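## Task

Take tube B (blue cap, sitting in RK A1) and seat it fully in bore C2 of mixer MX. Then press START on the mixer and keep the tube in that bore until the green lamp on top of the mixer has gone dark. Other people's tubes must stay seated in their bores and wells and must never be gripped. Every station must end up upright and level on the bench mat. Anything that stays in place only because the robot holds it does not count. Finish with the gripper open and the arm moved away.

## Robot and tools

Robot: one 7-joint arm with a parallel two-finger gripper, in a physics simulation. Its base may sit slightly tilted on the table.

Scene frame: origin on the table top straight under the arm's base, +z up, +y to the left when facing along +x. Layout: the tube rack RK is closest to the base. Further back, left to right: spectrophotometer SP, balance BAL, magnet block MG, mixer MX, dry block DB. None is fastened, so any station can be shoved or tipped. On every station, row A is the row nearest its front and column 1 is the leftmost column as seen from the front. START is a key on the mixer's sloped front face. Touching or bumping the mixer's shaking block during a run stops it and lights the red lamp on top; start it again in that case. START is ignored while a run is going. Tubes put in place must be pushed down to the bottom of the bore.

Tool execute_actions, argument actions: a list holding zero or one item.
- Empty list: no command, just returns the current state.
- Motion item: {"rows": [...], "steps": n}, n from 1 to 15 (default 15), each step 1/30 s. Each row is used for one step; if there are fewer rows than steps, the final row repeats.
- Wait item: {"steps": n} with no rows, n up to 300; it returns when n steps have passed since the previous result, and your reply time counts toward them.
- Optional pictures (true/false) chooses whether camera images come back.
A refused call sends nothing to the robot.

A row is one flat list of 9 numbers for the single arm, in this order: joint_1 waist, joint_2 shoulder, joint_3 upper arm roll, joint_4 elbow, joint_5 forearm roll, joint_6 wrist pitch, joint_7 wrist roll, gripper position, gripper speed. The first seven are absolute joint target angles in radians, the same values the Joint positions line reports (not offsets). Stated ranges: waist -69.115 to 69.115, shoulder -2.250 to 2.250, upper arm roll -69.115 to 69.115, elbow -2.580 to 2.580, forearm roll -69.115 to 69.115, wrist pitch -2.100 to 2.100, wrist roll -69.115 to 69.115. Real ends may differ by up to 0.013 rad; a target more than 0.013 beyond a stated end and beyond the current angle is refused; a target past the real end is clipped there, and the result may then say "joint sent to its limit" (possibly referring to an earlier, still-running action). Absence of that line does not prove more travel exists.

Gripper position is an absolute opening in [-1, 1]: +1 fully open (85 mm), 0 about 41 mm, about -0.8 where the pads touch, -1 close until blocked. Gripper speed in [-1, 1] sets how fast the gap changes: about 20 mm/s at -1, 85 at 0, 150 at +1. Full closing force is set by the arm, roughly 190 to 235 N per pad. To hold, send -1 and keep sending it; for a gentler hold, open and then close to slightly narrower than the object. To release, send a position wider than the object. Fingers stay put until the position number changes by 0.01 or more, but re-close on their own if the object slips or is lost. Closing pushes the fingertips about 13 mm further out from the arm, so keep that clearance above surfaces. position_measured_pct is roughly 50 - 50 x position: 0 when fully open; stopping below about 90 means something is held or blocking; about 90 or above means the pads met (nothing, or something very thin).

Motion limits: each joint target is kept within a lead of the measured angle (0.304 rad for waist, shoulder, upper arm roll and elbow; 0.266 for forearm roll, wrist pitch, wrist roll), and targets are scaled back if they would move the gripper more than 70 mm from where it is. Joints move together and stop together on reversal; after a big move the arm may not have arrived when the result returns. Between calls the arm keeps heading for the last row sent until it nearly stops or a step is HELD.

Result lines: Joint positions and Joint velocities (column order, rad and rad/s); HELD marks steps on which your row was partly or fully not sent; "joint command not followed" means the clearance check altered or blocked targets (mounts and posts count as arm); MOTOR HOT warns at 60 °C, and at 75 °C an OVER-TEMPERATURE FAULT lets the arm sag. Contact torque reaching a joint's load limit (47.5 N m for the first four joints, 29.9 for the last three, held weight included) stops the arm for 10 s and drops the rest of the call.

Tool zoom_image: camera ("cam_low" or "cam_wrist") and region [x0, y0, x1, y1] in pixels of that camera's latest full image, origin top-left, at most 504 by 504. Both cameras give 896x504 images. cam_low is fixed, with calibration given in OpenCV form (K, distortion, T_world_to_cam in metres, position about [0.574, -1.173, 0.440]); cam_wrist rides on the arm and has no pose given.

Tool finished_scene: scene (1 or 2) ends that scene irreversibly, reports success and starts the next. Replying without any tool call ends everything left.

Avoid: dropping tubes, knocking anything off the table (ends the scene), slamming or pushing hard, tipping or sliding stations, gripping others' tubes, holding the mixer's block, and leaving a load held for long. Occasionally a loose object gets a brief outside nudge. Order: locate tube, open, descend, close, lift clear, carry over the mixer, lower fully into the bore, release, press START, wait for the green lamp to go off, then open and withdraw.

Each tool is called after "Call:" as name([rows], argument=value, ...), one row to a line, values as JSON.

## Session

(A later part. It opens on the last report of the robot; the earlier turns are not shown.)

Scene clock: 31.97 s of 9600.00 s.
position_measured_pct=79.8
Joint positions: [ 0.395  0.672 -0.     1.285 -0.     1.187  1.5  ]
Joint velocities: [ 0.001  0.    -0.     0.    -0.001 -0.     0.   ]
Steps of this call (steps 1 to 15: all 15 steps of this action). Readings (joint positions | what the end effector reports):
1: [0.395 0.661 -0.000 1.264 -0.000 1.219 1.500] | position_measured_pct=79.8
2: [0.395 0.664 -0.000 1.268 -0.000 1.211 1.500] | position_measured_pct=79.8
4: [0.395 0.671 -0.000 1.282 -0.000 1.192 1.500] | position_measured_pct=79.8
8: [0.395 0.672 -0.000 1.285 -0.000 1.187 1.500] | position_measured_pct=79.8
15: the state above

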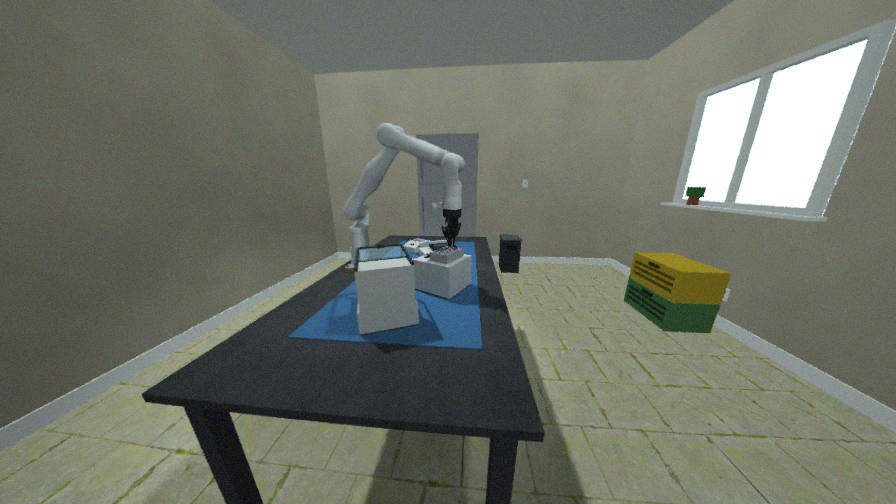

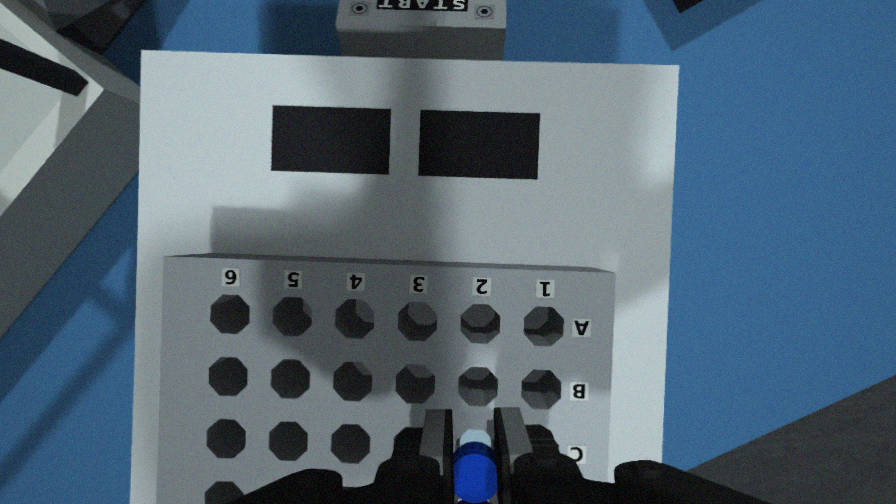

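Call:
execute_actions([
  {"rows":[[0.395,0.673,0,1.284,0,1.185,1.5,-0.42,-0.5]]},
], pictures=false)

Call:
execute_actions([
  {"rows":[[0.395,0.635,0,1.222,0,1.285,1.5,-0.42,0]]},
], pictures=false)

Call:
execute_actions([
  {"rows":[[0.395,0.635,0,1.222,0,1.285,1.5,-1,0]]},
], pictures=false)

Call:
execute_actions([
  {"rows":[[0.395,0.658,0,1.276,0,1.208,1.5,-1,0]]},
], pictures=false)

Call:
execute_actions([
  {"rows":[[0.395,0.67,0,1.298,0,1.174,1.5,-1,0]]},
], pictures=false)

Call:
execute_actions([
  {"rows":[[0.395,0.5,0,1.25,0,1.39,1.5,-1,0]]},
], pictures=false)

Call:
execute_actions([
  {"rows":[[0.41,0,0,2.0,0,1.0,1.57,-1,0]]},
], pictures=false)

Call:
execute_actions([
  {"steps":15},
], pictures=false)

Call:
execute_actions([
  {"rows":[[0.41,0.209,0,2.407,0,0.225,1.57,-1,0]]},
], pictures=false)

Call:
execute_actions([
  {"steps":15},
], pictures=false)

Call:
execute_actions([
  {"rows":[[0.41,0.428,0,2.415,0,0,1.57,-1,0]]},
])

Call:
execute_actions([
  {"rows":[[0.41,0,0,2.3,0,0.2,1.57,-1,0]]},
])

Call:
execute_actions([
  {"steps":300},
], pictures=false)

Call:
execute_actions([
  {"steps":300},
])

Scene clock: 44.93 s of 9600.00 s.
position_measured_pct=71.0
Joint positions: [0.395 0.673 0.    1.284 0.    1.185 1.5  ]
Joint velocities: [-0.002  0.     0.    -0.    -0.002  0.     0.001]
Steps of this call (steps 1 to 15: the robot went on to your last target; steps 16 to 374: nothing new was sent; steps 375 to 389: all 15 steps of this action). Readings (joint positions | what the end effector reports):
375: [0.395 0.672 -0.000 1.285 -0.000 1.187 1.500] | position_measured_pct=79.8
376: [0.395 0.672 -0.000 1.285 -0.000 1.187 1.500] | position_measured_pct=79.4
378: [0.395 0.672 -0.000 1.285 -0.000 1.186 1.500] | position_measured_pct=77.0
382: [0.395 0.673 0.000 1.284 0.000 1.185 1.500] | position_measured_pct=71.8
389: the state above

Scene clock: 45.43 s of 9600.00 s.
position_measured_pct=71.0
Joint positions: [ 0.395  0.635 -0.     1.222 -0.     1.285  1.5  ]
Joint velocities: [-0.001 -0.002 -0.    -0.003  0.002  0.001 -0.001]
Steps of this call (steps 1 to 15: all 15 steps of this action). Readings (joint positions | what the end effector reports):
1: [0.395 0.672 -0.000 1.283 0.000 1.186 1.500] | position_measured_pct=71.0
2: [0.395 0.669 -0.000 1.279 -0.000 1.195 1.500] | position_measured_pct=71.0
4: [0.395 0.653 -0.000 1.253 -0.000 1.236 1.500] | position_measured_pct=71.0
8: [0.395 0.636 0.000 1.222 0.000 1.284 1.500] | position_measured_pct=71.0
15: the state above

Scene clock: 45.93 s of 9600.00 s.
position_measured_pct=91.7
Joint positions: [0.395 0.635 0.    1.222 0.    1.285 1.5  ]
Joint velocities: [ 0.     0.001  0.    -0.    -0.001 -0.001  0.001]
Steps of this call (steps 1 to 15: all 15 steps of this action). Readings (joint positions | what the end effector reports):
1: [0.395 0.635 -0.000 1.222 -0.000 1.285 1.500] | position_measured_pct=71.0
2: [0.395 0.635 -0.000 1.222 0.000 1.285 1.500] | position_measured_pct=71.4
4: [0.395 0.635 0.000 1.222 0.000 1.285 1.500] | position_measured_pct=75.8
8: [0.395 0.635 0.000 1.222 0.000 1.285 1.500] | position_measured_pct=86.9
15: the state above

Scene clock: 46.43 s of 9600.00 s.
position_measured_pct=91.7
Joint positions: [0.395 0.658 0.    1.276 0.    1.208 1.5  ]
Joint velocities: [-0.     0.    -0.001 -0.    -0.002  0.001 -0.001]
Steps of this call (steps 1 to 15: all 15 steps of this action). Readings (joint positions | what the end effector reports):
1: [0.395 0.636 0.000 1.223 -0.000 1.284 1.500] | position_measured_pct=91.7
2: [0.395 0.638 0.000 1.228 0.000 1.277 1.500] | position_measured_pct=91.7
4: [0.395 0.648 0.000 1.252 0.000 1.241 1.500] | position_measured_pct=91.7
8: [0.395 0.658 -0.000 1.276 -0.000 1.209 1.500] | position_measured_pct=91.7
15: the state above

Scene clock: 46.93 s of 9600.00 s.
position_measured_pct=91.7
Joint positions: [ 0.395  0.662  0.     1.294 -0.     1.175  1.5  ]
Joint velocities: [ 0.001  0.    -0.001  0.    -0.    -0.    -0.001]
Steps of this call (steps 1 to 15: all 15 steps of this action). Readings (joint positions | what the end effector reports):
1: [0.395 0.659 0.000 1.277 -0.000 1.207 1.500] | position_measured_pct=91.7
2: [0.395 0.661 0.000 1.281 0.000 1.199 1.500] | position_measured_pct=91.7
4: [0.395 0.665 -0.000 1.292 -0.000 1.180 1.500] | position_measured_pct=91.7
8: [0.395 0.662 0.000 1.294 -0.000 1.175 1.500] | position_measured_pct=91.7
15: the state above

Scene clock: 47.43 s of 9600.00 s.
position_measured_pct=91.7
Joint positions: [0.395 0.502 0.    1.25  0.    1.39  1.5  ]
Joint velocities: [-0.001 -0.021 -0.001  0.005  0.     0.001 -0.001]
Steps of this call (steps 1 to 15: all 15 steps of this action). Readings (joint positions | what the end effector reports):
1: [0.395 0.661 0.000 1.294 -0.000 1.176 1.500] | position_measured_pct=91.7
2: [0.395 0.657 -0.000 1.294 -0.000 1.181 1.500] | position_measured_pct=91.7
4: [0.395 0.633 -0.000 1.290 -0.000 1.211 1.500] | position_measured_pct=91.7
8: [0.395 0.543 -0.000 1.263 -0.000 1.330 1.500] | position_measured_pct=91.7
15: the state above

Scene clock: 47.93 s of 9600.00 s.
position_measured_pct=91.7
Joint positions: [0.408 0.082 0.    1.703 0.    1.057 1.562]
Joint velocities: [ 0.01  -0.605 -0.     1.085 -0.002 -0.354  0.045]
Steps of this call (steps 1 to 15: all 15 steps of this action). Readings (joint positions | what the end effector reports):
1: [0.395 0.500 -0.000 1.251 -0.000 1.389 1.500] | position_measured_pct=91.7
2: [0.395 0.493 -0.000 1.257 -0.000 1.383 1.501] | position_measured_pct=91.7
4: [0.397 0.463 -0.000 1.285 -0.000 1.358 1.507] | position_measured_pct=91.7
8: [0.402 0.337 -0.000 1.406 0.000 1.249 1.533] | position_measured_pct=91.7
15: the state above

Scene clock: 48.43 s of 9600.00 s.
position_measured_pct=91.7
Joint positions: [ 0.41   0.002  0.     2.    -0.     1.     1.57 ]
Joint velocities: [ 0.    -0.013 -0.001  0.    -0.    -0.004 -0.001]
Steps of this call (steps 1 to 15: the robot went on to your last target). Readings (joint positions | what the end effector reports):
1: [0.409 0.065 0.000 1.738 0.000 1.047 1.564] | position_measured_pct=91.7
2: [0.409 0.053 0.000 1.771 0.000 1.039 1.565] | position_measured_pct=91.7
4: [0.409 0.039 0.000 1.835 0.000 1.027 1.566] | position_measured_pct=91.7
8: [0.410 0.013 0.000 1.951 -0.000 1.009 1.569] | position_measured_pct=91.7
15: the state above

Scene clock: 48.93 s of 9600.00 s.
position_measured_pct=91.7
Joint positions: [ 0.41   0.175  0.     2.335 -0.     0.623  1.57 ]
Joint velocities: [-0.001  0.215  0.001  0.518 -0.    -1.213  0.   ]
Steps of this call (steps 1 to 15: all 15 steps of this action). Readings (joint positions | what the end effector reports):
1: [0.410 0.002 0.000 2.001 -0.000 0.999 1.570] | position_measured_pct=91.7
2: [0.410 0.007 0.000 2.005 0.000 0.995 1.570] | position_measured_pct=91.7
4: [0.410 0.028 0.000 2.032 0.000 0.971 1.570] | position_measured_pct=91.7
8: [0.410 0.091 -0.000 2.140 0.000 0.875 1.570] | position_measured_pct=91.7
15: the state above

Scene clock: 49.43 s of 9600.00 s.
position_measured_pct=91.7
Joint positions: [ 0.41   0.208 -0.     2.407 -0.     0.225  1.57 ]
Joint velocities: [0.002 0.004 0.    0.008 0.    0.001 0.001]
Steps of this call (steps 1 to 15: the robot went on to your last target). Readings (joint positions | what the end effector reports):
1: [0.410 0.182 0.000 2.351 -0.000 0.582 1.570] | position_measured_pct=91.7
2: [0.410 0.187 0.000 2.363 -0.000 0.542 1.570] | position_measured_pct=91.7
4: [0.410 0.195 0.000 2.380 -0.000 0.460 1.570] | position_measured_pct=91.7
8: [0.410 0.205 0.000 2.400 0.000 0.298 1.570] | position_measured_pct=91.7
15: the state above

Scene clock: 49.93 s of 9600.00 s.
position_measured_pct=91.7
Joint positions: [ 0.41   0.421  0.     2.415 -0.    -0.     1.57 ]
Joint velocities: [ 0.     0.037  0.001 -0.011 -0.    -0.02  -0.   ]
Steps of this call (steps 1 to 15: all 15 steps of this action). Readings (joint positions | what the end effector reports):
1: [0.410 0.210 0.000 2.407 -0.000 0.224 1.570] | position_measured_pct=91.7
2: [0.410 0.217 0.000 2.407 0.000 0.219 1.570] | position_measured_pct=91.7
4: [0.410 0.248 0.000 2.408 0.000 0.192 1.570] | position_measured_pct=91.7
8: [0.410 0.360 0.000 2.412 0.000 0.076 1.570] | position_measured_pct=91.7
15: the state above

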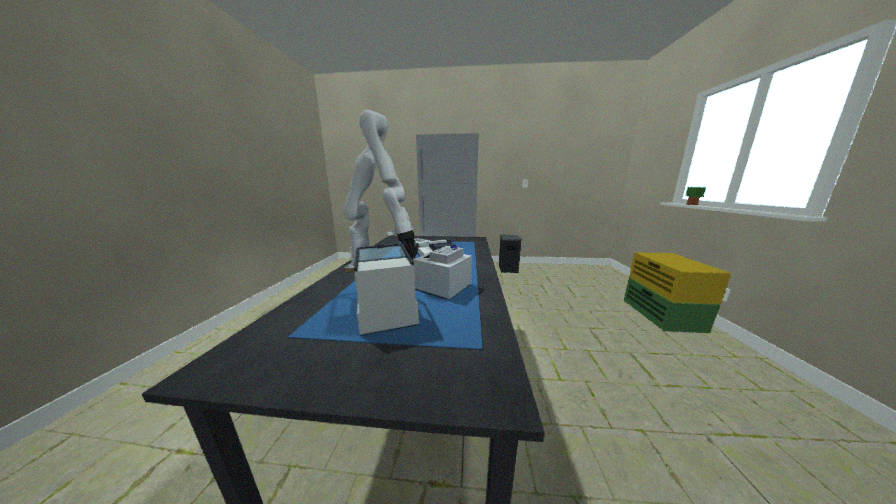

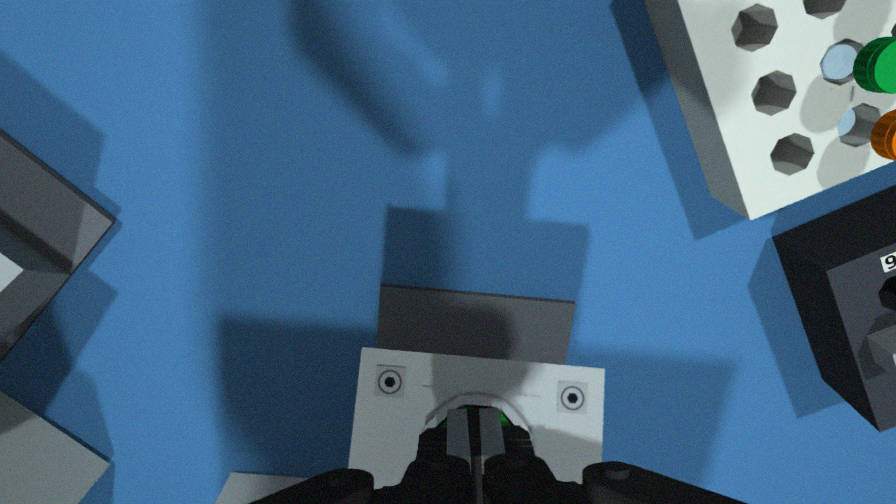

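Scene clock: 50.43 s of 9600.00 s.
position_measured_pct=91.7
Joint positions: [0.41  0.067 0.    2.315 0.    0.172 1.57 ]
Joint velocities: [ 0.001 -0.715  0.    -0.19  -0.001  0.311 -0.002]
Steps of this call (steps 1 to 15: all 15 steps of this action). Readings (joint positions | what the end effector reports):
1: [0.410 0.421 0.000 2.414 0.000 -0.000 1.570] | position_measured_pct=91.7
2: [0.410 0.416 0.000 2.414 -0.000 0.004 1.570] | position_measured_pct=91.7
4: [0.410 0.389 0.000 2.406 -0.000 0.021 1.570] | position_measured_pct=91.7
8: [0.410 0.277 -0.000 2.368 -0.000 0.082 1.570] | position_measured_pct=91.7
15: the state above

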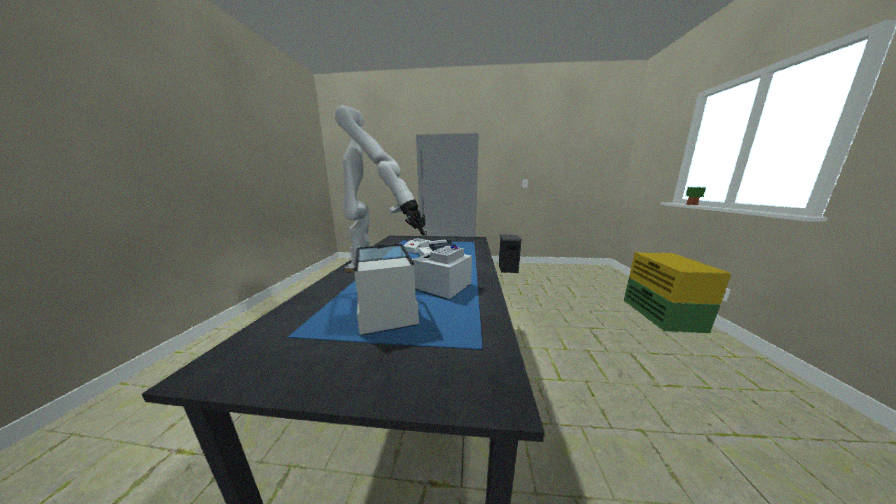

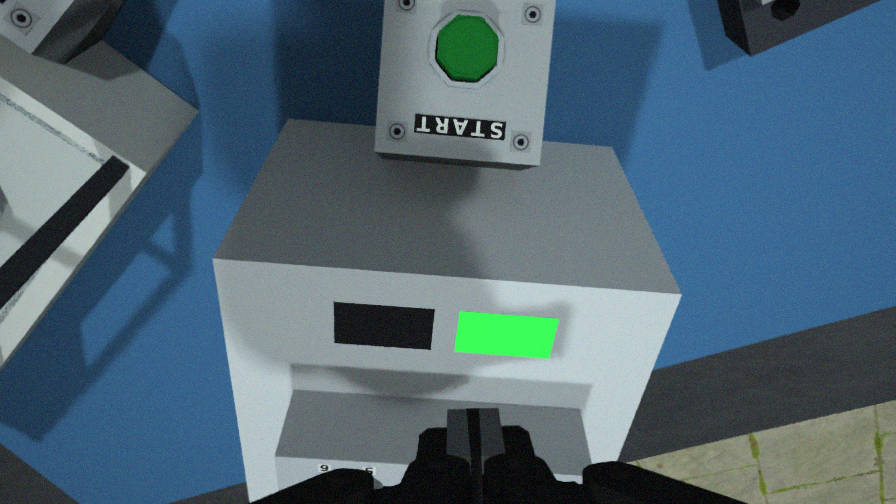

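Scene clock: 60.43 s of 9600.00 s.
position_measured_pct=91.7
Joint positions: [ 0.41  0.    0.    2.3  -0.    0.2   1.57]
Joint velocities: [-0.001 -0.001 -0.    -0.001 -0.001 -0.    -0.001]
Steps of this call (steps 1 to 30: the robot went on to your last target; steps 31 to 300: nothing new was sent). Readings (joint positions | what the end effector reports):
1: [0.410 0.045 0.000 2.309 0.000 0.182 1.570] | position_measured_pct=91.7
2: [0.410 0.029 0.000 2.305 0.000 0.189 1.570] | position_measured_pct=91.7
4: [0.410 0.011 0.000 2.300 0.000 0.198 1.570] | position_measured_pct=91.7
8: [0.410 0.004 0.000 2.300 -0.000 0.200 1.570] | position_measured_pct=91.7
300: the state above
The arm was judged still, so your last target was given up. Only a new action makes it travel on or press farther. Fingers that are still opening or closing keep moving.

Scene clock: 70.43 s of 9600.00 s.
position_measured_pct=91.7
Joint positions: [0.41 0.   0.   2.3  0.   0.2  1.57]
Joint velocities: [-0.    -0.    -0.     0.001  0.    -0.    -0.003]
Steps of this call (steps 1 to 300: nothing new was sent). Readings (joint positions | what the end effector reports):
1: [0.410 0.000 0.000 2.300 0.000 0.200 1.570] | position_measured_pct=91.7
2: [0.410 0.000 0.000 2.300 -0.000 0.200 1.570] | position_measured_pct=91.7
4: [0.410 0.000 0.000 2.300 -0.000 0.200 1.570] | position_measured_pct=91.7
8: [0.410 0.000 0.000 2.300 -0.000 0.200 1.570] | position_measured_pct=91.7
300: the state above

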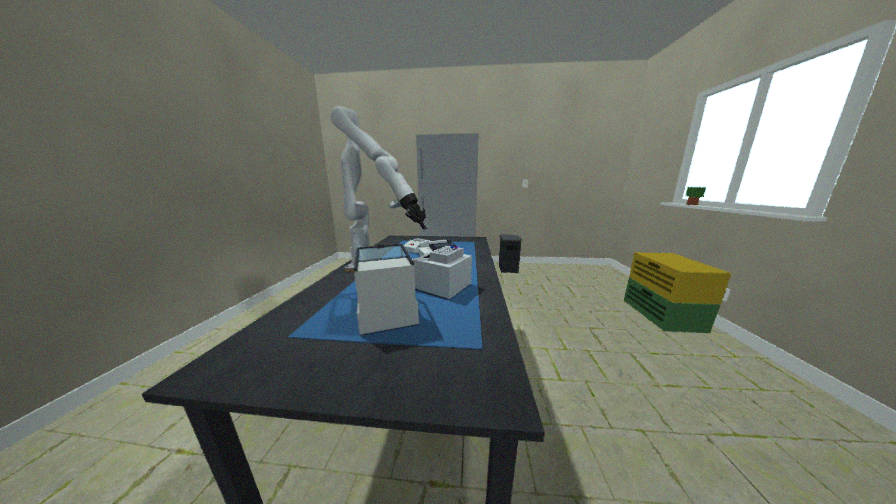

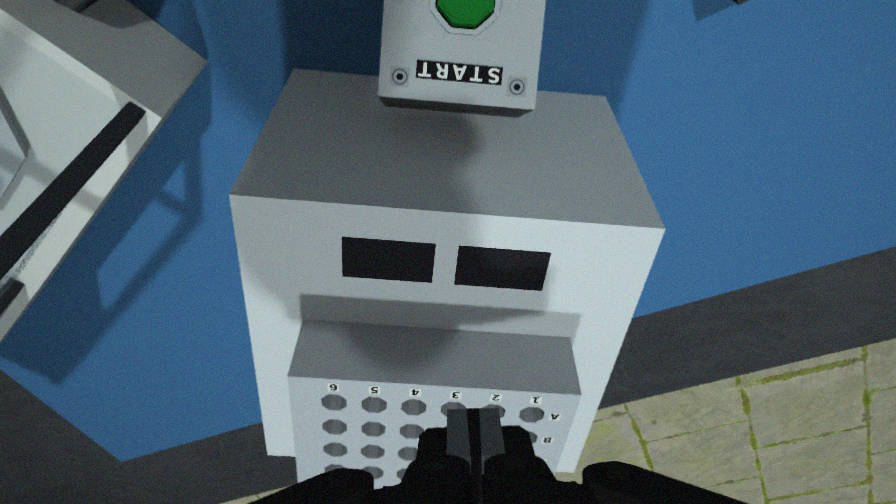

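Call:
finished_scene(scene=2)

The scene is finished: the task was done.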